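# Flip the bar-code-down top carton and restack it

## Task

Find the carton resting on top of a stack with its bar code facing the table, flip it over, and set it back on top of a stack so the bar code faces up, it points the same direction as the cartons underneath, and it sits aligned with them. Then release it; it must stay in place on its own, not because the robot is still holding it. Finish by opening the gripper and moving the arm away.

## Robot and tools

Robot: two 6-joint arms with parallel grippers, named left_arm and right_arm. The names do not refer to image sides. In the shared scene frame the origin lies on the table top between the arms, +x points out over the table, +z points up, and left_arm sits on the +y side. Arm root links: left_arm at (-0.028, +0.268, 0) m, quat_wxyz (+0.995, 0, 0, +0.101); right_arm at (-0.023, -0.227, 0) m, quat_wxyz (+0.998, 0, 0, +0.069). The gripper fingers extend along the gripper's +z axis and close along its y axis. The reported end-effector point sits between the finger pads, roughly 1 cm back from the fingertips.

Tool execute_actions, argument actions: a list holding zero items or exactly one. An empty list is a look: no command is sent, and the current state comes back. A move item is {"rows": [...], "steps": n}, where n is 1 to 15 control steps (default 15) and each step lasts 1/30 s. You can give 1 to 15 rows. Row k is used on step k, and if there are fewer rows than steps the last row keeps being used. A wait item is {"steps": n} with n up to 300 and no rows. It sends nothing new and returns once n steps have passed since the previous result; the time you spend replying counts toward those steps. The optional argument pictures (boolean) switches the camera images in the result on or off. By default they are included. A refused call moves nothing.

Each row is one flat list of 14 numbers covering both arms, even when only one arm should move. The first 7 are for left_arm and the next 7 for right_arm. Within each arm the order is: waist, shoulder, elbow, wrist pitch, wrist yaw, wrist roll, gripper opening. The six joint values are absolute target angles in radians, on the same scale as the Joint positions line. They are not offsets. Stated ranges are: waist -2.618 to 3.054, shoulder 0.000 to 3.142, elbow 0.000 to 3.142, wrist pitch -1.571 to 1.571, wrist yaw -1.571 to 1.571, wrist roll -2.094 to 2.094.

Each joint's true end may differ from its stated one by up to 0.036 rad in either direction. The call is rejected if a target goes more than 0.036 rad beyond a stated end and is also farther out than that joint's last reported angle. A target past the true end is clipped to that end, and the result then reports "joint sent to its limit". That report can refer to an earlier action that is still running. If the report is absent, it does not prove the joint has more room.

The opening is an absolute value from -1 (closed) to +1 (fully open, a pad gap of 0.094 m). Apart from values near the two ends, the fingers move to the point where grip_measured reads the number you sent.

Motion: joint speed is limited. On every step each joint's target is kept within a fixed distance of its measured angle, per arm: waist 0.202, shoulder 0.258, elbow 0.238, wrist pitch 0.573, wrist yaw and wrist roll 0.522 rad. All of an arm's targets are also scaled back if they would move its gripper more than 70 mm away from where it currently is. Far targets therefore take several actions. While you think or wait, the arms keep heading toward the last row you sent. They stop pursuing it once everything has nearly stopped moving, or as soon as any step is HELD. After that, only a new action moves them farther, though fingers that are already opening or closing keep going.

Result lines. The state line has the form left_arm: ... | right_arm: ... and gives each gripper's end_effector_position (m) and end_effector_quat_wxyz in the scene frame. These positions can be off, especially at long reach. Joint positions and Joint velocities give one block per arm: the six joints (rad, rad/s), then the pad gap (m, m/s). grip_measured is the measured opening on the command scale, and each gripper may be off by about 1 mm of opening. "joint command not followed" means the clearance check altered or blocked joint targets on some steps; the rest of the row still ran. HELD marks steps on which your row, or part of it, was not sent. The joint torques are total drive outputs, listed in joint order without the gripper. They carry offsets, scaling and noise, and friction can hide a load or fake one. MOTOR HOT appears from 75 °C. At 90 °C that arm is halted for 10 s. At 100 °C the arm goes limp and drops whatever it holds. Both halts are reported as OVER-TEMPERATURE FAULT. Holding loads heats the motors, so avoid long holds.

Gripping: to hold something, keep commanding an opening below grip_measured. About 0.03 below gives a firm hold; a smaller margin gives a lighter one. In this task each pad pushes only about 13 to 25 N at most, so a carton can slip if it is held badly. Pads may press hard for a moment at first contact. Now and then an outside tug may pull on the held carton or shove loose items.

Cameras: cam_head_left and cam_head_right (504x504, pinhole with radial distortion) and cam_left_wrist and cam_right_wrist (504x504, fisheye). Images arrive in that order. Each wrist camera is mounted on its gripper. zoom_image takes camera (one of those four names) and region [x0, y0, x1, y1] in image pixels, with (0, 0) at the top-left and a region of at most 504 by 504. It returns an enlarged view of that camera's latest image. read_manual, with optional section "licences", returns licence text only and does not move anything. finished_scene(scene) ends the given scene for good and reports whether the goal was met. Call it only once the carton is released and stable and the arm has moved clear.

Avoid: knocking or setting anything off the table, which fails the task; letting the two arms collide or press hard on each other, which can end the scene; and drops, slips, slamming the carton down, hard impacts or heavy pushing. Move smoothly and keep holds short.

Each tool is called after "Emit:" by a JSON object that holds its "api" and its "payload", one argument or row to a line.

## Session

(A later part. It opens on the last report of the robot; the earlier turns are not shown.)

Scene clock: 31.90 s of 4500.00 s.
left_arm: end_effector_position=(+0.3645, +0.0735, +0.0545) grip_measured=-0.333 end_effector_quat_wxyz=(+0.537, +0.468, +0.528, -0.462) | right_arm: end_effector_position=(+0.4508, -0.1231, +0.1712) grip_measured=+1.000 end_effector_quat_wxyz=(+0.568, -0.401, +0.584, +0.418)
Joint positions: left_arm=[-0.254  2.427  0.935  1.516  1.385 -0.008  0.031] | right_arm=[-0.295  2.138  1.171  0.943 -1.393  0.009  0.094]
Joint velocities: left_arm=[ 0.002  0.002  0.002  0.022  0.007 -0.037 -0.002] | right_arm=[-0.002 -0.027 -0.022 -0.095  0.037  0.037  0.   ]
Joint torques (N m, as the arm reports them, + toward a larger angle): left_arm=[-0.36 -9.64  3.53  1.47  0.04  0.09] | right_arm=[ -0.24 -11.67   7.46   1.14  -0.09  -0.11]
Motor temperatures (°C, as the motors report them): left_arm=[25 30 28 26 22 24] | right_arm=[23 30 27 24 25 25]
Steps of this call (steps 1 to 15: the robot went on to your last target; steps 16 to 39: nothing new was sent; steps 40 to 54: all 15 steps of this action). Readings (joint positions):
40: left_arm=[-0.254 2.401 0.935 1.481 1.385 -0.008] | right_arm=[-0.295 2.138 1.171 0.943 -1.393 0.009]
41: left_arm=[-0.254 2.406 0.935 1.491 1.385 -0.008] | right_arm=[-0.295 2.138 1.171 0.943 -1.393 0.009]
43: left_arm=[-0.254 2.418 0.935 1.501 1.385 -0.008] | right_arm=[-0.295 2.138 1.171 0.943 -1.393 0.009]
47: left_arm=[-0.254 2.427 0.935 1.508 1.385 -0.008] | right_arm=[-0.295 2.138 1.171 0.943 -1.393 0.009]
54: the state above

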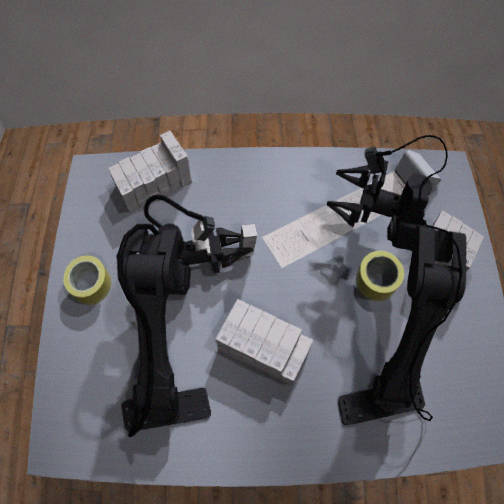

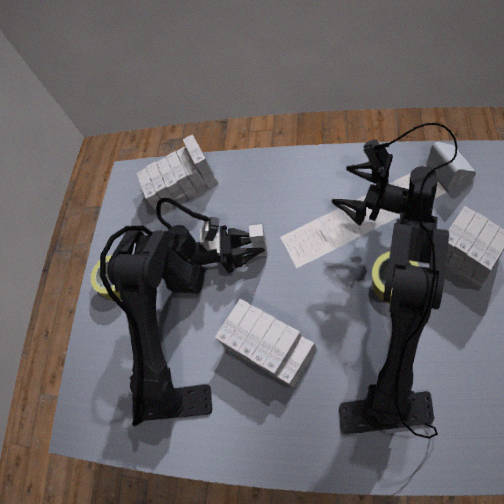

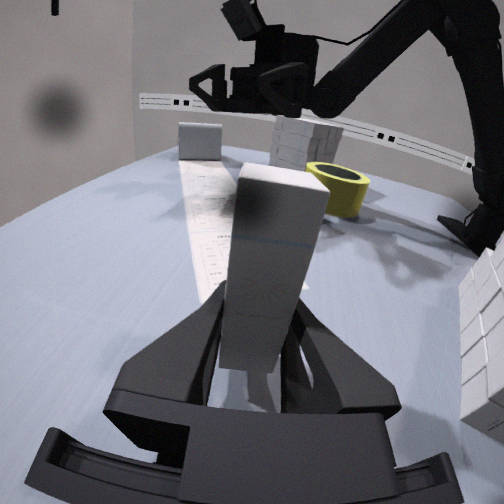

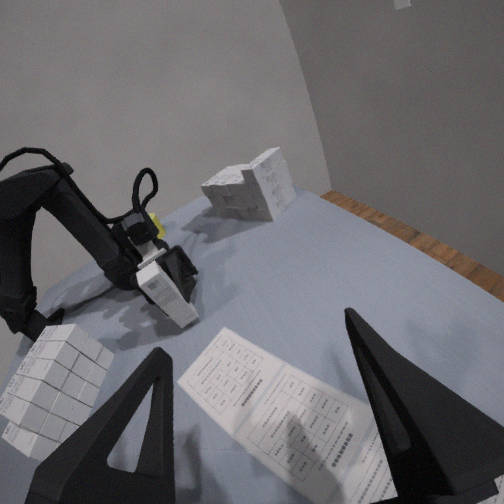

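Emit:
{"api": "execute_actions", "payload": {
  "actions": [
    {"rows": [[-0.26,2.465,0.94,1.55,1.392,0,-0.45, -0.3,2.125,1.18,0.945,-1.4,0,1]], "steps": 15}
  ],
  "pictures": false
}}

Emit:
{"api": "execute_actions", "payload": {
  "actions": [
    {"rows": [[-0.26,2.465,0.94,1.55,1.392,0,0.3, -0.3,2.125,1.18,0.945,-1.4,0,1]], "steps": 15}
  ]
}}

Scene clock: 33.27 s of 4500.00 s.
left_arm: end_effector_position=(+0.3624, +0.0736, +0.0455) grip_measured=-0.333 end_effector_quat_wxyz=(+0.536, +0.467, +0.529, -0.463) | right_arm: end_effector_position=(+0.4508, -0.1231, +0.1712) grip_measured=+1.000 end_effector_quat_wxyz=(+0.568, -0.401, +0.584, +0.418)
Joint positions: left_arm=[-0.254  2.458  0.935  1.541  1.385 -0.008  0.031] | right_arm=[-0.295  2.138  1.171  0.943 -1.393  0.009  0.094]
Joint velocities: left_arm=[ 0.002 -0.022 -0.002 -0.007 -0.037  0.022 -0.   ] | right_arm=[ 0.017  0.007 -0.007 -0.022 -0.022  0.007  0.   ]
Joint torques (N m, as the arm reports them, + toward a larger angle): left_arm=[-0.44 -9.71  3.63  1.45  0.06  0.11] | right_arm=[ -0.26 -11.67   7.46   1.15  -0.09  -0.12]
Motor temperatures (°C, as the motors report them): left_arm=[25 30 28 26 22 24] | right_arm=[23 30 27 25 25 25]
Steps of this call (steps 1 to 15: the robot went on to your last target; steps 16 to 26: nothing new was sent; steps 27 to 41: all 15 steps of this action). Readings (joint positions):
27: left_arm=[-0.254 2.431 0.935 1.524 1.385 -0.008] | right_arm=[-0.295 2.138 1.171 0.943 -1.393 0.009]
28: left_arm=[-0.254 2.436 0.935 1.530 1.385 -0.008] | right_arm=[-0.295 2.138 1.171 0.943 -1.393 0.009]
30: left_arm=[-0.254 2.447 0.935 1.535 1.385 -0.008] | right_arm=[-0.295 2.138 1.171 0.943 -1.393 0.009]
34: left_arm=[-0.254 2.458 0.935 1.536 1.385 -0.008] | right_arm=[-0.295 2.138 1.171 0.943 -1.393 0.009]
41: the state above

Scene clock: 33.77 s of 4500.00 s.
left_arm: end_effector_position=(+0.3624, +0.0736, +0.0461) grip_measured=+0.297 end_effector_quat_wxyz=(+0.538, +0.468, +0.528, -0.462) | right_arm: end_effector_position=(+0.4508, -0.1231, +0.1712) grip_measured=+1.000 end_effector_quat_wxyz=(+0.568, -0.401, +0.584, +0.418)
Joint positions: left_arm=[-0.254  2.458  0.935  1.547  1.385 -0.008  0.061] | right_arm=[-0.295  2.138  1.171  0.943 -1.393  0.009  0.094]
Joint velocities: left_arm=[ 0.002 -0.012  0.007  0.037 -0.066  0.066  0.   ] | right_arm=[ 0.007  0.002 -0.007 -0.022 -0.066  0.007  0.   ]
Joint torques (N m, as the arm reports them, + toward a larger angle): left_arm=[-0.46 -9.76  3.47  1.44  0.1   0.08] | right_arm=[ -0.25 -11.69   7.41   1.14  -0.09  -0.11]
Motor temperatures (°C, as the motors report them): left_arm=[25 30 28 26 22 24] | right_arm=[23 31 27 25 25 25]
Steps of this call (steps 1 to 15: all 15 steps of this action). Readings (joint positions):
1: left_arm=[-0.254 2.458 0.935 1.542 1.385 -0.008] | right_arm=[-0.295 2.138 1.171 0.943 -1.393 0.009]
2: left_arm=[-0.254 2.458 0.935 1.543 1.385 -0.008] | right_arm=[-0.295 2.138 1.171 0.943 -1.393 0.009]
4: left_arm=[-0.254 2.458 0.935 1.545 1.385 -0.008] | right_arm=[-0.295 2.138 1.171 0.943 -1.393 0.009]
8: left_arm=[-0.254 2.458 0.935 1.547 1.385 -0.008] | right_arm=[-0.295 2.138 1.171 0.943 -1.393 0.009]
15: the state above

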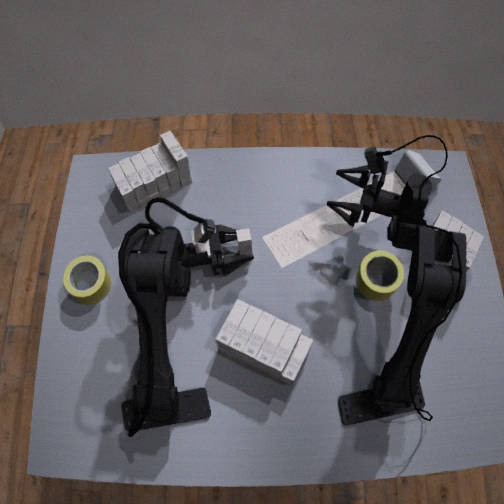

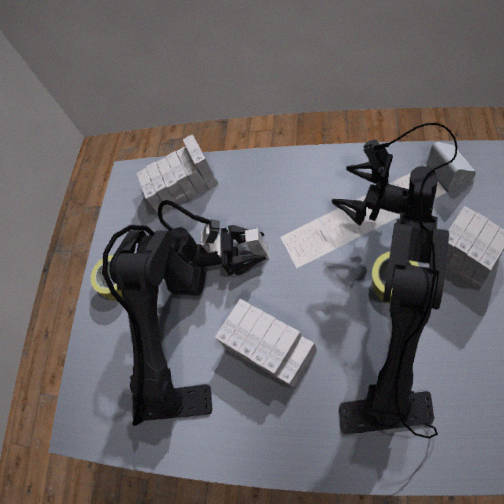

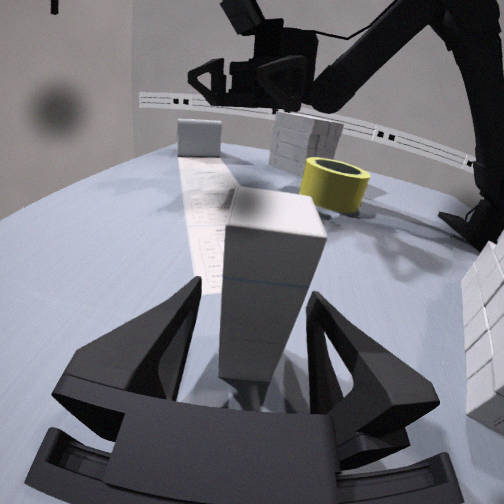

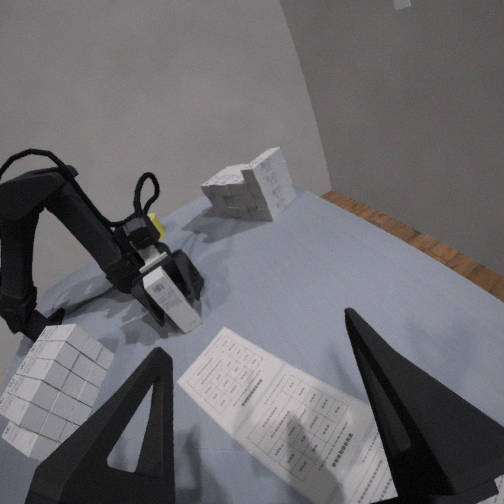

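Emit:
{"api": "execute_actions", "payload": {
  "actions": [
    {"rows": [[-0.08,2.45,0.94,1.53,1.565,0,1, -0.3,2.125,1.18,0.945,-1.4,0,1]], "steps": 15}
  ],
  "pictures": false
}}

Emit:
{"api": "execute_actions", "payload": {
  "actions": [
    {"rows": [[0.5,1.6,0.9,0.6,0.8,0,1, 0.151,2.115,1.19,0.945,-1.4,0,1]], "steps": 15}
  ],
  "pictures": false
}}

Emit:
{"api": "execute_actions", "payload": {
  "actions": [
    {"steps": 15}
  ]
}}

Scene clock: 35.37 s of 4500.00 s.
left_arm: end_effector_position=(+0.3625, +0.1399, +0.0454) grip_measured=+1.000 end_effector_quat_wxyz=(+0.540, +0.465, +0.532, -0.457) | right_arm: end_effector_position=(+0.4508, -0.1231, +0.1712) grip_measured=+1.000 end_effector_quat_wxyz=(+0.568, -0.401, +0.584, +0.418)
Joint positions: left_arm=[-0.074  2.458  0.935  1.547  1.549 -0.008  0.094] | right_arm=[-0.295  2.138  1.171  0.943 -1.393  0.009  0.094]
Joint velocities: left_arm=[-0.022  0.007  0.007  0.007  0.022  0.007  0.   ] | right_arm=[-0.007  0.022 -0.007  0.022 -0.037 -0.022  0.   ]
Joint torques (N m, as the arm reports them, + toward a larger angle): left_arm=[ -0.41 -10.84   3.36   1.08   0.09   0.06] | right_arm=[ -0.28 -11.66   7.44   1.14  -0.08  -0.11]
Motor temperatures (°C, as the motors report them): left_arm=[25 30 28 26 22 24] | right_arm=[23 31 27 25 25 25]
Steps of this call (steps 1 to 15: the robot went on to your last target; steps 16 to 33: nothing new was sent; steps 34 to 48: all 15 steps of this action). Readings (joint positions):
34: left_arm=[-0.240 2.458 0.935 1.547 1.413 -0.008] | right_arm=[-0.295 2.138 1.171 0.943 -1.393 0.009]
35: left_arm=[-0.212 2.458 0.935 1.547 1.447 -0.008] | right_arm=[-0.295 2.138 1.171 0.943 -1.393 0.009]
37: left_arm=[-0.132 2.458 0.935 1.547 1.486 -0.008] | right_arm=[-0.295 2.138 1.171 0.943 -1.393 0.009]
41: left_arm=[-0.051 2.458 0.935 1.547 1.522 -0.008] | right_arm=[-0.295 2.138 1.171 0.943 -1.393 0.009]
48: the state above

Scene clock: 35.87 s of 4500.00 s.
left_arm: end_effector_position=(+0.4032, +0.4509, +0.2553) grip_measured=+1.000 end_effector_quat_wxyz=(+0.701, +0.063, +0.706, -0.071) | right_arm: end_effector_position=(+0.3446, +0.0880, +0.1713) grip_measured=+1.000 end_effector_quat_wxyz=(+0.448, -0.533, +0.467, +0.545)
Joint positions: left_arm=[ 0.496  1.668  0.912  0.746  0.89  -0.005  0.094] | right_arm=[ 0.196  2.138  1.171  0.943 -1.4    0.008  0.094]
Joint velocities: left_arm=[ 0.828 -1.648  0.002 -0.52  -0.725  0.037  0.   ] | right_arm=[-0.266 -0.017  0.032 -0.11  -0.022 -0.037  0.   ]
Joint torques (N m, as the arm reports them, + toward a larger angle): left_arm=[-3.5  -4.9   6.12  0.9   0.25  0.09] | right_arm=[ -2.04 -12.45   8.44   1.14  -0.05  -0.09]
Motor temperatures (°C, as the motors report them): left_arm=[25 31 28 26 22 24] | right_arm=[24 31 27 25 25 25]
Steps of this call (steps 1 to 15: all 15 steps of this action). Readings (joint positions):
1: left_arm=[-0.066 2.436 0.927 1.490 1.506 -0.005] | right_arm=[-0.283 2.138 1.171 0.943 -1.391 0.009]
2: left_arm=[-0.047 2.401 0.916 1.415 1.449 -0.005] | right_arm=[-0.260 2.138 1.171 0.943 -1.389 0.009]
4: left_arm=[0.017 2.309 0.912 1.279 1.333 -0.005] | right_arm=[-0.181 2.138 1.171 0.943 -1.388 0.009]
8: left_arm=[0.184 2.088 0.912 1.024 1.117 -0.005] | right_arm=[0.029 2.138 1.171 0.943 -1.388 0.009]
15: the state above

Scene clock: 36.37 s of 4500.00 s.
left_arm: end_effector_position=(+0.3950, +0.4626, +0.2628) grip_measured=+1.000 end_effector_quat_wxyz=(+0.691, +0.020, +0.721, -0.051) | right_arm: end_effector_position=(+0.3591, +0.0702, +0.1713) grip_measured=+1.000 end_effector_quat_wxyz=(+0.461, -0.522, +0.479, +0.535)
Joint positions: left_arm=[ 0.508  1.597  0.912  0.627  0.811 -0.005  0.094] | right_arm=[ 0.148  2.138  1.171  0.943 -1.4    0.008  0.094]
Joint velocities: left_arm=[ 0.022 -0.007 -0.012 -0.066 -0.037  0.051  0.   ] | right_arm=[ 0.002 -0.002  0.002  0.022 -0.037  0.037  0.   ]
Joint torques (N m, as the arm reports them, + toward a larger angle): left_arm=[-0.51 -6.83  6.39  1.56 -0.01  0.05] | right_arm=[  0.45 -12.35   8.4    1.13   0.    -0.1 ]
Motor temperatures (°C, as the motors report them): left_arm=[25 31 28 26 22 24] | right_arm=[24 31 27 25 25 25]
Steps of this call (steps 1 to 15: the robot went on to your last target). Readings (joint positions):
1: left_arm=[0.517 1.620 0.912 0.736 0.868 -0.005] | right_arm=[0.186 2.138 1.171 0.943 -1.400 0.008]
2: left_arm=[0.525 1.588 0.912 0.732 0.853 -0.005] | right_arm=[0.175 2.138 1.171 0.943 -1.400 0.008]
4: left_arm=[0.520 1.567 0.912 0.721 0.838 -0.005] | right_arm=[0.157 2.138 1.171 0.943 -1.400 0.008]
8: left_arm=[0.508 1.588 0.912 0.664 0.823 -0.005] | right_arm=[0.148 2.138 1.171 0.943 -1.400 0.008]
15: the state above

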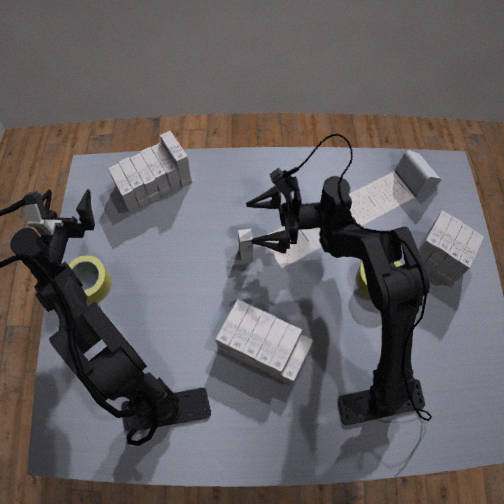

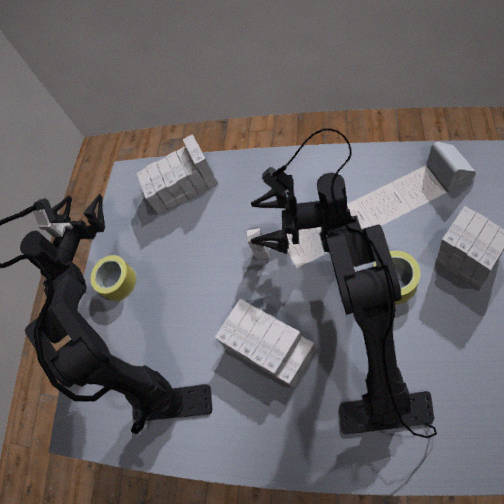

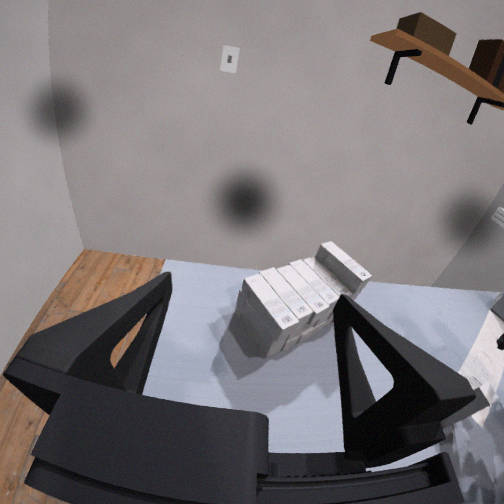

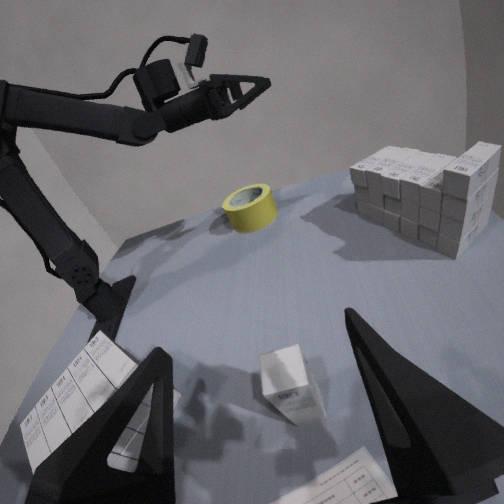

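Emit:
{"api": "execute_actions", "payload": {
  "actions": [
    {"rows": [[0.5,1.6,0.9,0.6,0.8,0,1, 0.151,2.3,1.18,1.12,-1.4,0,1]], "steps": 12}
  ],
  "pictures": false
}}

Emit:
{"api": "execute_actions", "payload": {
  "actions": [
    {"rows": [[0.5,1.6,0.9,0.6,0.8,0,1, 0.151,2.485,1.185,1.31,-1.4,0,1]], "steps": 15}
  ],
  "pictures": false
}}

Emit:
{"api": "execute_actions", "payload": {
  "actions": [
    {"steps": 10}
  ]
}}

Scene clock: 41.47 s of 4500.00 s.
left_arm: end_effector_position=(+0.3950, +0.4630, +0.2619) grip_measured=+1.000 end_effector_quat_wxyz=(+0.690, +0.018, +0.722, -0.052) | right_arm: end_effector_position=(+0.3652, +0.0721, +0.1137) grip_measured=+1.000 end_effector_quat_wxyz=(+0.458, -0.521, +0.481, +0.536)
Joint positions: left_arm=[ 0.508  1.597  0.912  0.622  0.809 -0.005  0.094] | right_arm=[ 0.148  2.313  1.181  1.1   -1.401  0.007  0.094]
Joint velocities: left_arm=[ 0.022  0.007  0.007 -0.066 -0.022 -0.007  0.   ] | right_arm=[ 0.007 -0.022 -0.012  0.095 -0.022 -0.022  0.   ]
Joint torques (N m, as the arm reports them, + toward a larger angle): left_arm=[-0.43 -6.69  6.23  1.55 -0.08  0.09] | right_arm=[  0.23 -12.33   5.54   1.09  -0.02  -0.05]
Motor temperatures (°C, as the motors report them): left_arm=[25 30 28 27 22 24] | right_arm=[23 33 28 25 25 25]
Steps of this call (steps 1 to 15: the robot went on to your last target; steps 16 to 90: nothing new was sent; then 1.70 s passed at rest; steps 91 to 102: all 12 steps of this action). Readings (joint positions):
91: left_arm=[0.508 1.597 0.912 0.622 0.809 -0.005] | right_arm=[0.148 2.154 1.173 0.979 -1.402 0.008]
92: left_arm=[0.508 1.597 0.912 0.622 0.809 -0.005] | right_arm=[0.148 2.179 1.180 1.020 -1.402 0.007]
94: left_arm=[0.508 1.597 0.912 0.622 0.809 -0.005] | right_arm=[0.148 2.237 1.181 1.063 -1.401 0.007]
98: left_arm=[0.508 1.597 0.912 0.622 0.809 -0.005] | right_arm=[0.148 2.311 1.181 1.076 -1.401 0.007]
102: the state above

Scene clock: 41.97 s of 4500.00 s.
left_arm: end_effector_position=(+0.3950, +0.4631, +0.2619) grip_measured=+1.000 end_effector_quat_wxyz=(+0.690, +0.018, +0.722, -0.052) | right_arm: end_effector_position=(+0.3614, +0.0709, +0.0549) grip_measured=+1.000 end_effector_quat_wxyz=(+0.465, -0.525, +0.475, +0.532)
Joint positions: left_arm=[ 0.508  1.597  0.912  0.622  0.809 -0.005  0.094] | right_arm=[ 0.148  2.498  1.19   1.297 -1.401  0.006  0.094]
Joint velocities: left_arm=[ 0.017 -0.007 -0.007  0.007  0.007 -0.022  0.   ] | right_arm=[-0.002 -0.007  0.012  0.11  -0.051 -0.081  0.   ]
Joint torques (N m, as the arm reports them, + toward a larger angle): left_arm=[-0.54 -6.9   6.21  1.58 -0.09  0.07] | right_arm=[  0.38 -12.63   4.14   1.11   0.01  -0.09]
Motor temperatures (°C, as the motors report them): left_arm=[25 30 28 27 22 24] | right_arm=[23 33 28 25 25 25]
Steps of this call (steps 1 to 15: all 15 steps of this action). Readings (joint positions):
1: left_arm=[0.508 1.597 0.912 0.622 0.809 -0.005] | right_arm=[0.148 2.331 1.184 1.142 -1.401 0.007]
2: left_arm=[0.508 1.597 0.912 0.622 0.809 -0.005] | right_arm=[0.148 2.357 1.190 1.189 -1.401 0.006]
4: left_arm=[0.508 1.597 0.912 0.622 0.809 -0.005] | right_arm=[0.148 2.419 1.190 1.239 -1.401 0.006]
8: left_arm=[0.508 1.597 0.912 0.622 0.809 -0.005] | right_arm=[0.148 2.497 1.190 1.260 -1.401 0.006]
15: the state above

Scene clock: 42.30 s of 4500.00 s.
left_arm: end_effector_position=(+0.3950, +0.4631, +0.2619) grip_measured=+1.000 end_effector_quat_wxyz=(+0.690, +0.018, +0.722, -0.052) | right_arm: end_effector_position=(+0.3614, +0.0709, +0.0559) grip_measured=+1.000 end_effector_quat_wxyz=(+0.468, -0.527, +0.472, +0.530)
Joint positions: left_arm=[ 0.508  1.597  0.912  0.622  0.809 -0.005  0.094] | right_arm=[ 0.148  2.498  1.19   1.306 -1.401  0.006  0.094]
Joint velocities: left_arm=[ 0.002 -0.007 -0.007 -0.007  0.022  0.066  0.   ] | right_arm=[-0.002 -0.002 -0.007 -0.007  0.051 -0.007  0.   ]
Joint torques (N m, as the arm reports them, + toward a larger angle): left_arm=[-0.59 -6.86  6.23  1.53 -0.08  0.04] | right_arm=[  0.29 -12.66   4.18   1.13   0.01  -0.08]
Motor temperatures (°C, as the motors report them): left_arm=[25 30 28 27 22 24] | right_arm=[23 33 28 25 25 25]
Steps of this call (steps 1 to 10: the robot went on to your last target). Readings (joint positions):
1: left_arm=[0.508 1.597 0.912 0.622 0.809 -0.005] | right_arm=[0.148 2.498 1.190 1.299 -1.401 0.006]
2: left_arm=[0.508 1.597 0.912 0.622 0.809 -0.005] | right_arm=[0.148 2.498 1.190 1.301 -1.401 0.006]
4: left_arm=[0.508 1.597 0.912 0.622 0.809 -0.005] | right_arm=[0.148 2.498 1.190 1.303 -1.401 0.006]
8: left_arm=[0.508 1.597 0.912 0.622 0.809 -0.005] | right_arm=[0.148 2.498 1.190 1.306 -1.401 0.006]
10: the state above

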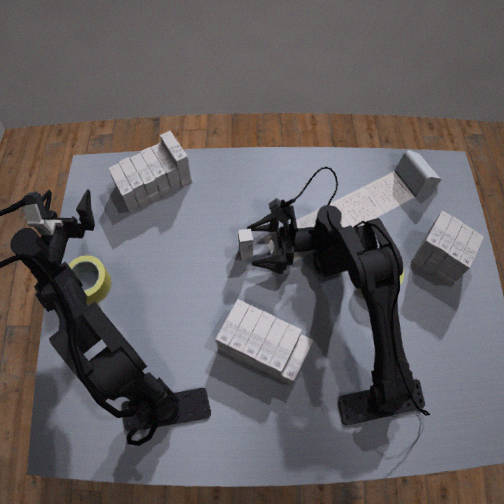

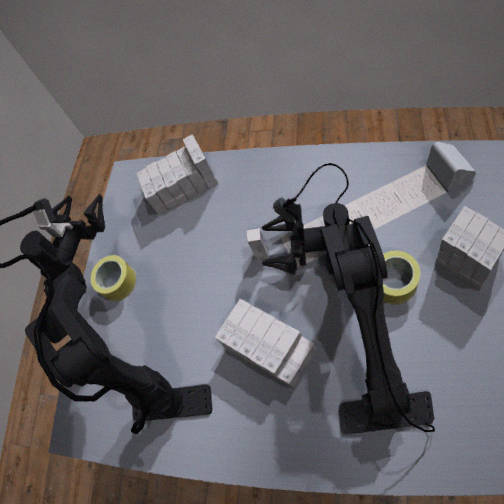

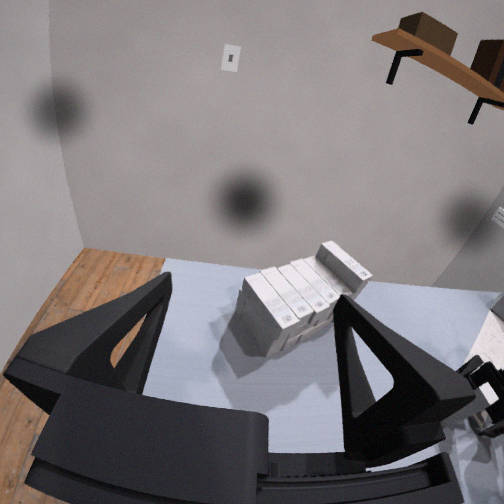

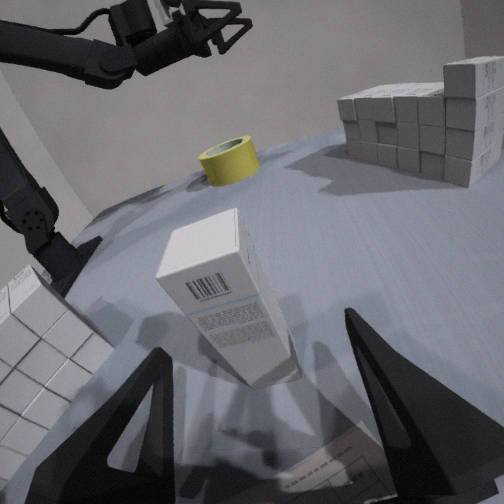

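Emit:
{"api": "execute_actions", "payload": {
  "actions": [
    {"rows": [[0.5,1.6,0.9,0.6,0.8,0,1, 0.215,2.485,1.185,1.31,-1.34,0,1]], "steps": 15}
  ]
}}

Scene clock: 49.47 s of 4500.00 s.
left_arm: end_effector_position=(+0.3950, +0.4631, +0.2619) grip_measured=+1.000 end_effector_quat_wxyz=(+0.690, +0.018, +0.722, -0.052) | right_arm: end_effector_position=(+0.3481, +0.0994, +0.0561) grip_measured=+1.000 end_effector_quat_wxyz=(+0.463, -0.532, +0.466, +0.534)
Joint positions: left_arm=[ 0.508  1.597  0.912  0.622  0.809 -0.005  0.094] | right_arm=[ 0.221  2.498  1.19   1.308 -1.349  0.006  0.094]
Joint velocities: left_arm=[-0.007  0.012 -0.017 -0.022  0.007 -0.037  0.   ] | right_arm=[ 0.012 -0.002 -0.037  0.051  0.022  0.037  0.   ]
Joint torques (N m, as the arm reports them, + toward a larger angle): left_arm=[-0.59 -6.83  6.1   1.55 -0.07  0.03] | right_arm=[ -0.33 -12.7    4.22   1.16   0.07  -0.08]
Motor temperatures (°C, as the motors report them): left_arm=[25 30 28 27 22 24] | right_arm=[23 35 27 26 25 25]
Steps of this call (steps 1 to 30: the robot went on to your last target; steps 31 to 90: nothing new was sent; then 3.67 s passed at rest; steps 91 to 105: all 15 steps of this action). Readings (joint positions):
91: left_arm=[0.508 1.597 0.912 0.622 0.809 -0.005] | right_arm=[0.153 2.498 1.190 1.308 -1.391 0.006]
92: left_arm=[0.508 1.597 0.912 0.622 0.809 -0.005] | right_arm=[0.161 2.498 1.190 1.308 -1.380 0.006]
94: left_arm=[0.508 1.597 0.912 0.622 0.809 -0.005] | right_arm=[0.187 2.498 1.190 1.308 -1.367 0.006]
98: left_arm=[0.508 1.597 0.912 0.622 0.809 -0.005] | right_arm=[0.221 2.498 1.190 1.308 -1.357 0.006]
105: the state above

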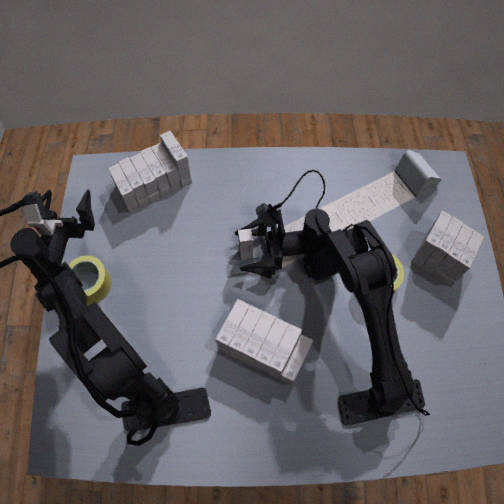

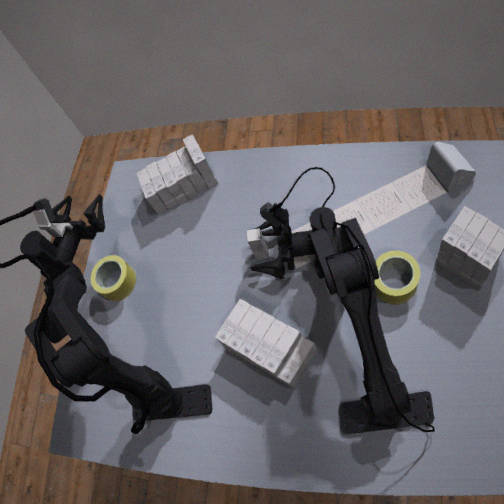

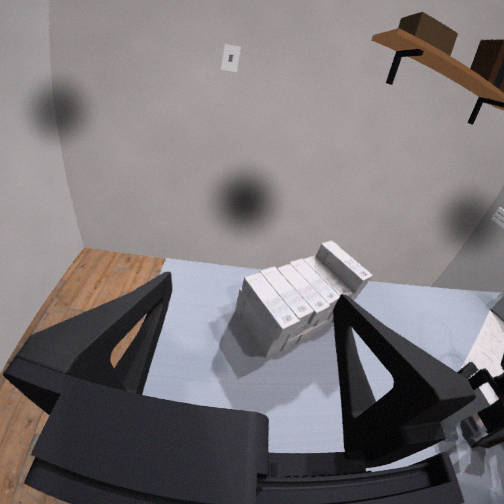

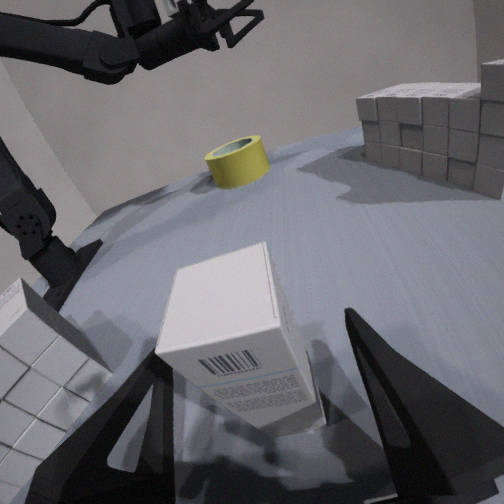

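Emit:
{"api": "execute_actions", "payload": {
  "actions": [
    {"rows": [[0.5,1.6,0.9,0.6,0.8,0,1, 0.195,2.485,1.185,1.31,-1.36,0,1]], "steps": 10}
  ],
  "pictures": false
}}

Emit:
{"api": "execute_actions", "payload": {
  "actions": [
    {"rows": [[0.5,1.6,0.9,0.6,0.8,0,1, 0.195,2.485,1.185,1.31,-1.36,0,-0.45]], "steps": 15}
  ]
}}

Scene clock: 50.73 s of 4500.00 s.
left_arm: end_effector_position=(+0.3950, +0.4631, +0.2619) grip_measured=+1.000 end_effector_quat_wxyz=(+0.690, +0.018, +0.722, -0.052) | right_arm: end_effector_position=(+0.3542, +0.0916, +0.0561) grip_measured=+1.000 end_effector_quat_wxyz=(+0.468, -0.527, +0.471, +0.530)
Joint positions: left_arm=[ 0.508  1.597  0.912  0.622  0.809 -0.005  0.094] | right_arm=[ 0.2    2.498  1.19   1.308 -1.352  0.006  0.094]
Joint velocities: left_arm=[-0.002 -0.012  0.002 -0.037  0.007 -0.022  0.   ] | right_arm=[ 0.002  0.022 -0.012 -0.022  0.022  0.022  0.   ]
Joint torques (N m, as the arm reports them, + toward a larger angle): left_arm=[-0.56 -6.87  6.21  1.53 -0.07  0.06] | right_arm=[ -0.2  -12.64   4.19   1.15  -0.08  -0.08]
Motor temperatures (°C, as the motors report them): left_arm=[25 30 29 28 22 24] | right_arm=[23 35 27 26 25 25]
Steps of this call (steps 1 to 15: the robot went on to your last target; steps 16 to 28: nothing new was sent; steps 29 to 38: all 10 steps of this action). Readings (joint positions):
29: left_arm=[0.508 1.597 0.912 0.622 0.809 -0.005] | right_arm=[0.219 2.498 1.190 1.308 -1.348 0.006]
30: left_arm=[0.508 1.597 0.912 0.622 0.809 -0.005] | right_arm=[0.217 2.498 1.190 1.308 -1.349 0.006]
32: left_arm=[0.508 1.597 0.912 0.622 0.809 -0.005] | right_arm=[0.210 2.498 1.190 1.308 -1.351 0.006]
36: left_arm=[0.508 1.597 0.912 0.622 0.809 -0.005] | right_arm=[0.200 2.498 1.190 1.308 -1.351 0.006]
38: the state above

Scene clock: 51.23 s of 4500.00 s.
left_arm: end_effector_position=(+0.3950, +0.4631, +0.2619) grip_measured=+1.000 end_effector_quat_wxyz=(+0.690, +0.018, +0.722, -0.052) | right_arm: end_effector_position=(+0.3539, +0.0916, +0.0563) grip_measured=-0.340 end_effector_quat_wxyz=(+0.468, -0.528, +0.470, +0.530)
Joint positions: left_arm=[ 0.508  1.597  0.912  0.622  0.809 -0.005  0.094] | right_arm=[ 0.2    2.498  1.19   1.31  -1.353  0.006  0.031]
Joint velocities: left_arm=[ 0.007  0.002 -0.007  0.007 -0.007 -0.007  0.   ] | right_arm=[-0.007  0.027 -0.007  0.081 -0.037  0.051  0.   ]
Joint torques (N m, as the arm reports them, + toward a larger angle): left_arm=[-0.59 -6.7   6.28  1.54 -0.01  0.04] | right_arm=[ -0.26 -12.66   4.19   1.13  -0.06  -0.07]
Motor temperatures (°C, as the motors report them): left_arm=[25 30 29 28 22 24] | right_arm=[23 35 27 26 25 25]
Steps of this call (steps 1 to 15: all 15 steps of this action). Readings (joint positions):
1: left_arm=[0.508 1.597 0.912 0.622 0.809 -0.005] | right_arm=[0.200 2.498 1.190 1.308 -1.352 0.006]
2: left_arm=[0.508 1.597 0.912 0.622 0.809 -0.005] | right_arm=[0.200 2.498 1.190 1.308 -1.352 0.006]
4: left_arm=[0.508 1.597 0.912 0.622 0.809 -0.005] | right_arm=[0.200 2.498 1.190 1.308 -1.352 0.006]
8: left_arm=[0.508 1.597 0.912 0.622 0.809 -0.005] | right_arm=[0.200 2.498 1.190 1.310 -1.353 0.006]
15: the state above

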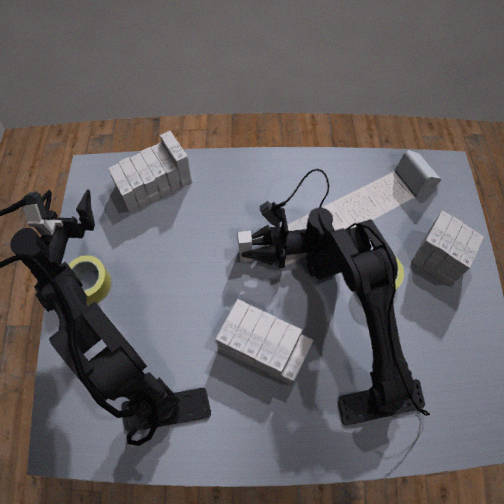

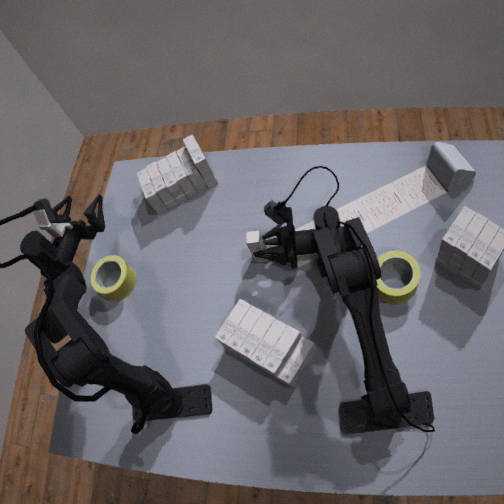

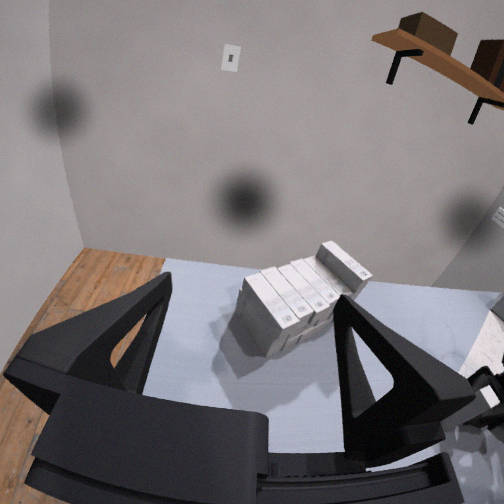

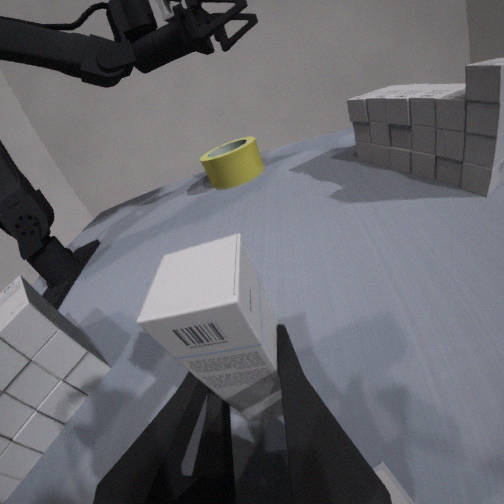

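Emit:
{"api": "execute_actions", "payload": {
  "actions": [
    {"rows": [[0.5,1.6,0.9,0.6,0.8,0,1, 0.2,2.1,1.185,0.9,-1.36,0,-0.45]], "steps": 15}
  ],
  "pictures": false
}}

Emit:
{"api": "execute_actions", "payload": {
  "actions": [
    {"rows": [[0.5,1.6,0.9,0.6,0.8,0,1, 0.6,2.0,1.7,-0.3,-0.6,-0.7,-0.45]], "steps": 15}
  ],
  "pictures": false
}}

Emit:
{"api": "execute_actions", "payload": {
  "actions": [
    {"rows": [[0.5,1.6,0.9,0.6,0.8,0,1, 0.977,2.06,2.11,-1.57,0,-1.43,-0.45]], "steps": 15}
  ],
  "pictures": false
}}

Emit:
{"api": "execute_actions", "payload": {
  "actions": [
    {"steps": 25}
  ]
}}

Scene clock: 53.67 s of 4500.00 s.
left_arm: end_effector_position=(+0.3950, +0.4631, +0.2619) grip_measured=+1.000 end_effector_quat_wxyz=(+0.690, +0.018, +0.722, -0.052) | right_arm: end_effector_position=(+0.3504, +0.0904, +0.2040) grip_measured=-0.340 end_effector_quat_wxyz=(+0.486, -0.539, +0.450, +0.520)
Joint positions: left_arm=[ 0.508  1.597  0.912  0.622  0.809 -0.005  0.094] | right_arm=[ 0.2    2.078  1.192  0.947 -1.356  0.003  0.031]
Joint velocities: left_arm=[-0.007 -0.002 -0.017 -0.007  0.022  0.007  0.   ] | right_arm=[-0.002  0.203 -0.002 -0.286 -0.007  0.037  0.   ]
Joint torques (N m, as the arm reports them, + toward a larger angle): left_arm=[-0.44 -6.85  6.32  1.58 -0.11  0.06] | right_arm=[ 0.02 -9.87  6.31  1.07 -0.01 -0.05]
Motor temperatures (°C, as the motors report them): left_arm=[25 30 29 28 22 24] | right_arm=[23 36 27 26 25 25]
Steps of this call (steps 1 to 15: the robot went on to your last target; steps 16 to 58: nothing new was sent; steps 59 to 73: all 15 steps of this action). Readings (joint positions):
59: left_arm=[0.508 1.597 0.912 0.622 0.809 -0.005] | right_arm=[0.200 2.470 1.187 1.249 -1.351 0.001]
60: left_arm=[0.508 1.597 0.912 0.622 0.809 -0.005] | right_arm=[0.200 2.425 1.178 1.165 -1.351 0.002]
62: left_arm=[0.508 1.597 0.912 0.622 0.809 -0.005] | right_arm=[0.200 2.317 1.175 1.073 -1.350 0.003]
66: left_arm=[0.508 1.597 0.912 0.622 0.809 -0.005] | right_arm=[0.200 2.108 1.180 0.995 -1.352 0.003]
73: the state above

Scene clock: 54.17 s of 4500.00 s.
left_arm: end_effector_position=(+0.3950, +0.4631, +0.2619) grip_measured=+1.000 end_effector_quat_wxyz=(+0.690, +0.018, +0.722, -0.052) | right_arm: end_effector_position=(+0.2964, +0.2558, +0.2563) grip_measured=-0.340 end_effector_quat_wxyz=(-0.484, +0.660, -0.483, -0.311)
Joint positions: left_arm=[ 0.508  1.597  0.912  0.622  0.809 -0.005  0.094] | right_arm=[ 0.654  1.986  1.693 -0.153 -0.668 -0.655  0.031]
Joint velocities: left_arm=[-0.012  0.007 -0.022  0.007 -0.081 -0.007  0.   ] | right_arm=[-0.227 -0.002 -0.002 -0.813  0.3   -0.256  0.   ]
Joint torques (N m, as the arm reports them, + toward a larger angle): left_arm=[-0.5  -6.8   6.29  1.56 -0.09  0.05] | right_arm=[ -2.83 -10.28   9.33   1.19   0.02  -0.04]
Motor temperatures (°C, as the motors report them): left_arm=[25 30 29 28 22 24] | right_arm=[24 36 27 26 25 25]
Steps of this call (steps 1 to 15: all 15 steps of this action). Readings (joint positions):
1: left_arm=[0.508 1.597 0.912 0.622 0.809 -0.005] | right_arm=[0.212 2.079 1.211 0.879 -1.309 -0.057]
2: left_arm=[0.508 1.597 0.912 0.622 0.809 -0.005] | right_arm=[0.234 2.081 1.251 0.786 -1.233 -0.126]
4: left_arm=[0.508 1.597 0.912 0.622 0.809 -0.005] | right_arm=[0.307 2.079 1.357 0.606 -1.073 -0.272]
8: left_arm=[0.508 1.597 0.912 0.622 0.809 -0.005] | right_arm=[0.501 2.062 1.600 0.239 -0.815 -0.487]
15: the state above

Scene clock: 54.67 s of 4500.00 s.
left_arm: end_effector_position=(+0.3950, +0.4631, +0.2619) grip_measured=+1.000 end_effector_quat_wxyz=(+0.690, +0.018, +0.722, -0.052) | right_arm: end_effector_position=(+0.1479, +0.1751, +0.1682) grip_measured=-0.340 end_effector_quat_wxyz=(-0.094, +0.949, -0.300, -0.013)
Joint positions: left_arm=[ 0.508  1.597  0.912  0.622  0.809 -0.005  0.094] | right_arm=[ 1.008  2.074  2.084 -1.398 -0.048 -1.379  0.031]
Joint velocities: left_arm=[-0.007  0.022 -0.002  0.022  0.066 -0.081  0.   ] | right_arm=[-0.344 -0.012  0.002 -1.297  0.388 -0.374  0.001]
Joint torques (N m, as the arm reports them, + toward a larger angle): left_arm=[-0.54 -6.9   6.26  1.54 -0.07  0.05] | right_arm=[ -0.6  -11.85   9.82   0.66  -0.08  -0.01]
Motor temperatures (°C, as the motors report them): left_arm=[25 30 29 28 22 24] | right_arm=[24 36 27 26 25 25]
Steps of this call (steps 1 to 15: all 15 steps of this action). Readings (joint positions):
1: left_arm=[0.508 1.597 0.912 0.622 0.809 -0.005] | right_arm=[0.666 2.000 1.742 -0.263 -0.577 -0.742]
2: left_arm=[0.508 1.597 0.912 0.622 0.809 -0.005] | right_arm=[0.689 2.029 1.819 -0.381 -0.459 -0.841]
4: left_arm=[0.508 1.597 0.912 0.622 0.809 -0.005] | right_arm=[0.772 2.077 1.961 -0.580 -0.284 -1.021]
8: left_arm=[0.508 1.597 0.912 0.622 0.809 -0.005] | right_arm=[0.957 2.080 2.069 -0.892 -0.146 -1.224]
15: the state above

Scene clock: 55.50 s of 4500.00 s.
left_arm: end_effector_position=(+0.3950, +0.4631, +0.2619) grip_measured=+1.000 end_effector_quat_wxyz=(+0.690, +0.018, +0.722, -0.052) | right_arm: end_effector_position=(+0.1524, +0.1293, +0.1640) grip_measured=-0.340 end_effector_quat_wxyz=(-0.011, +0.954, -0.298, +0.003)
Joint positions: left_arm=[ 0.508  1.597  0.912  0.622  0.809 -0.005  0.094] | right_arm=[ 0.973  2.074  2.084 -1.558  0.003 -1.424  0.031]
Joint velocities: left_arm=[ 0.007 -0.002 -0.002 -0.022  0.022 -0.007  0.   ] | right_arm=[ 0.012 -0.002  0.007 -0.037 -0.022 -0.037  0.001]
Joint torques (N m, as the arm reports them, + toward a larger angle): left_arm=[-0.59 -6.89  6.28  1.55 -0.1   0.07] | right_arm=[  0.39 -11.54   9.31   0.09  -0.02  -0.07]
Motor temperatures (°C, as the motors report them): left_arm=[25 30 29 28 22 24] | right_arm=[24 36 27 26 25 25]
Steps of this call (steps 1 to 25: the robot went on to your last target). Readings (joint positions):
1: left_arm=[0.508 1.597 0.912 0.622 0.809 -0.005] | right_arm=[0.996 2.074 2.084 -1.435 -0.037 -1.389]
2: left_arm=[0.508 1.597 0.912 0.622 0.809 -0.005] | right_arm=[0.987 2.074 2.084 -1.464 -0.027 -1.396]
4: left_arm=[0.508 1.597 0.912 0.622 0.809 -0.005] | right_arm=[0.974 2.074 2.084 -1.503 -0.012 -1.407]
8: left_arm=[0.508 1.597 0.912 0.622 0.809 -0.005] | right_arm=[0.973 2.074 2.084 -1.539 -0.002 -1.418]
25: the state above

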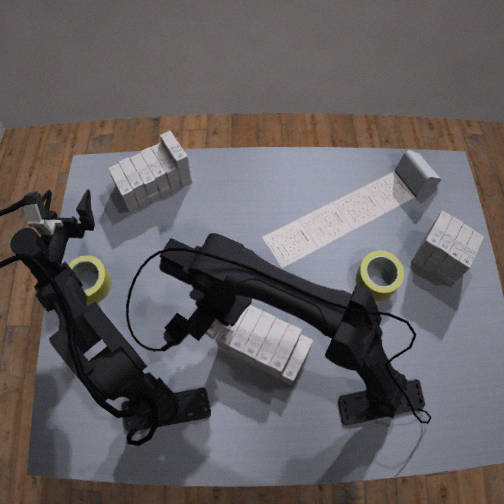

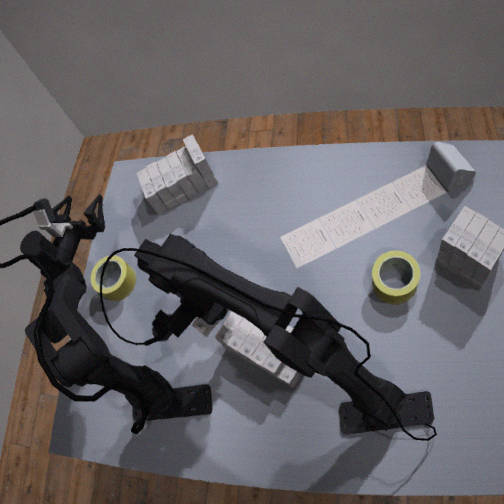

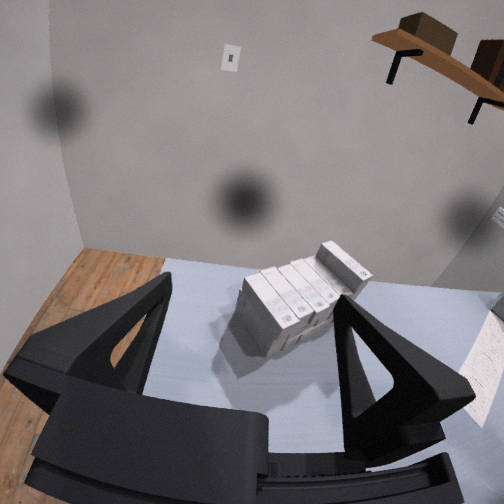

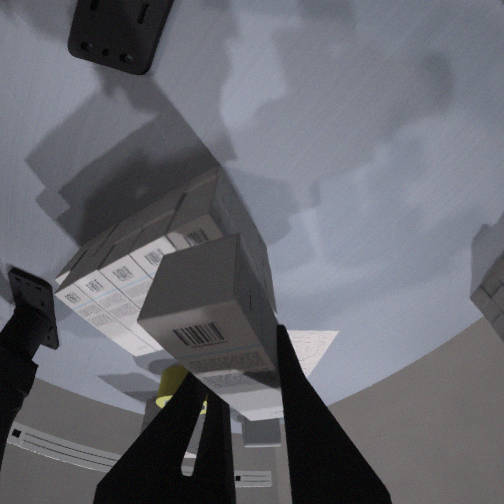

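Emit:
{"api": "execute_actions", "payload": {
  "actions": [
    {"rows": [[0.5,1.6,0.9,0.6,0.8,0,1, 0.977,1.95,1.78,-1.385,0,-1.43,-0.45]], "steps": 15}
  ],
  "pictures": false
}}

Emit:
{"api": "execute_actions", "payload": {
  "actions": [
    {"steps": 15}
  ]
}}

Scene clock: 57.43 s of 4500.00 s.
left_arm: end_effector_position=(+0.3950, +0.4631, +0.2619) grip_measured=+1.000 end_effector_quat_wxyz=(+0.690, +0.018, +0.722, -0.052) | right_arm: end_effector_position=(+0.1411, +0.1061, +0.1287) grip_measured=-0.340 end_effector_quat_wxyz=(+0.005, +0.955, -0.298, +0.002)
Joint positions: left_arm=[ 0.508  1.597  0.912  0.622  0.809 -0.005  0.094] | right_arm=[ 0.973  1.967  1.786 -1.399  0.004 -1.426  0.031]
Joint velocities: left_arm=[-0.022 -0.002  0.007 -0.066  0.095 -0.051  0.   ] | right_arm=[-0.007  0.002 -0.032  0.11   0.022  0.066 -0.001]
Joint torques (N m, as the arm reports them, + toward a larger angle): left_arm=[-0.61 -6.88  6.41  1.56 -0.05  0.05] | right_arm=[  0.43 -10.89   6.54   0.18  -0.02  -0.05]
Motor temperatures (°C, as the motors report them): left_arm=[25 30 29 28 22 24] | right_arm=[24 36 27 26 25 25]
Steps of this call (steps 1 to 15: the robot went on to your last target; steps 16 to 43: nothing new was sent; steps 44 to 58: all 15 steps of this action). Readings (joint positions):
44: left_arm=[0.508 1.597 0.912 0.622 0.809 -0.005] | right_arm=[0.973 2.049 2.032 -1.513 0.003 -1.425]
45: left_arm=[0.508 1.597 0.912 0.622 0.809 -0.005] | right_arm=[0.973 2.013 1.950 -1.467 0.003 -1.425]
47: left_arm=[0.508 1.597 0.912 0.622 0.809 -0.005] | right_arm=[0.973 1.971 1.839 -1.453 0.003 -1.426]
51: left_arm=[0.508 1.597 0.912 0.622 0.809 -0.005] | right_arm=[0.973 1.967 1.786 -1.432 0.004 -1.426]
58: the state above

Scene clock: 57.93 s of 4500.00 s.
left_arm: end_effector_position=(+0.3950, +0.4631, +0.2619) grip_measured=+1.000 end_effector_quat_wxyz=(+0.690, +0.018, +0.722, -0.052) | right_arm: end_effector_position=(+0.1418, +0.1075, +0.1287) grip_measured=-0.340 end_effector_quat_wxyz=(+0.001, +0.955, -0.298, +0.002)
Joint positions: left_arm=[ 0.508  1.597  0.912  0.622  0.809 -0.005  0.094] | right_arm=[ 0.973  1.967  1.786 -1.392  0.004 -1.426  0.031]
Joint velocities: left_arm=[ 0.002 -0.022  0.002  0.037 -0.051 -0.081  0.   ] | right_arm=[-0.002  0.002 -0.012 -0.022  0.051 -0.037 -0.001]
Joint torques (N m, as the arm reports them, + toward a larger angle): left_arm=[-0.47 -6.78  6.25  1.5  -0.12  0.05] | right_arm=[  0.4  -10.9    6.55   0.24  -0.03  -0.06]
Motor temperatures (°C, as the motors report them): left_arm=[25 30 29 28 22 24] | right_arm=[24 36 27 26 25 25]
Steps of this call (steps 1 to 15: the robot went on to your last target). Readings (joint positions):
1: left_arm=[0.508 1.597 0.912 0.622 0.809 -0.005] | right_arm=[0.973 1.967 1.786 -1.397 0.004 -1.426]
2: left_arm=[0.508 1.597 0.912 0.622 0.809 -0.005] | right_arm=[0.973 1.967 1.786 -1.396 0.004 -1.426]
4: left_arm=[0.508 1.597 0.912 0.622 0.809 -0.005] | right_arm=[0.973 1.967 1.786 -1.394 0.004 -1.426]
8: left_arm=[0.508 1.597 0.912 0.622 0.809 -0.005] | right_arm=[0.973 1.967 1.786 -1.393 0.004 -1.426]
15: the state above
All arms were judged still, so your last target was given up. Only a new action makes them travel on or press farther. Fingers that are still opening or closing keep moving.

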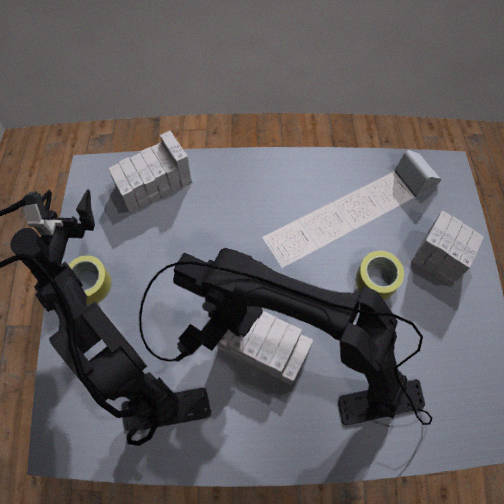

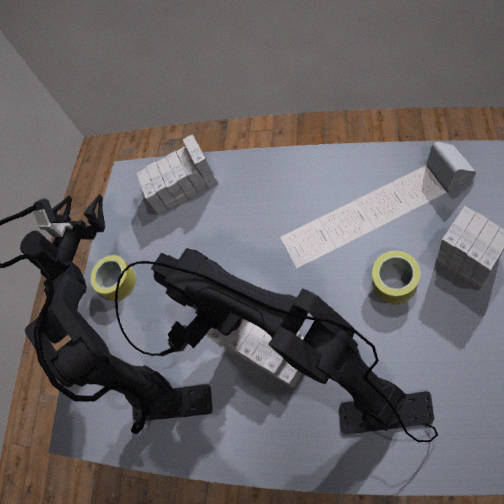

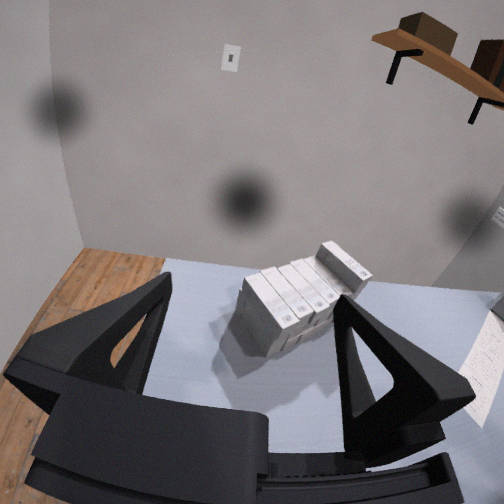

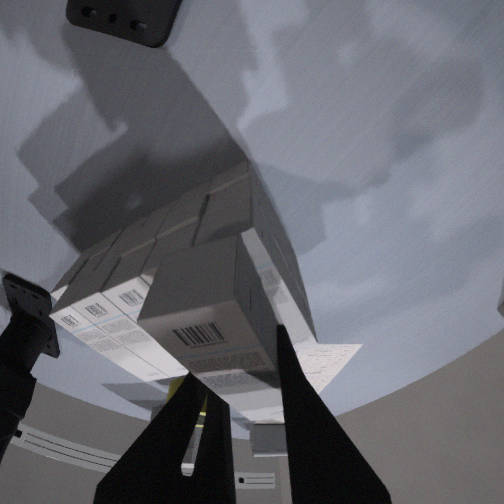

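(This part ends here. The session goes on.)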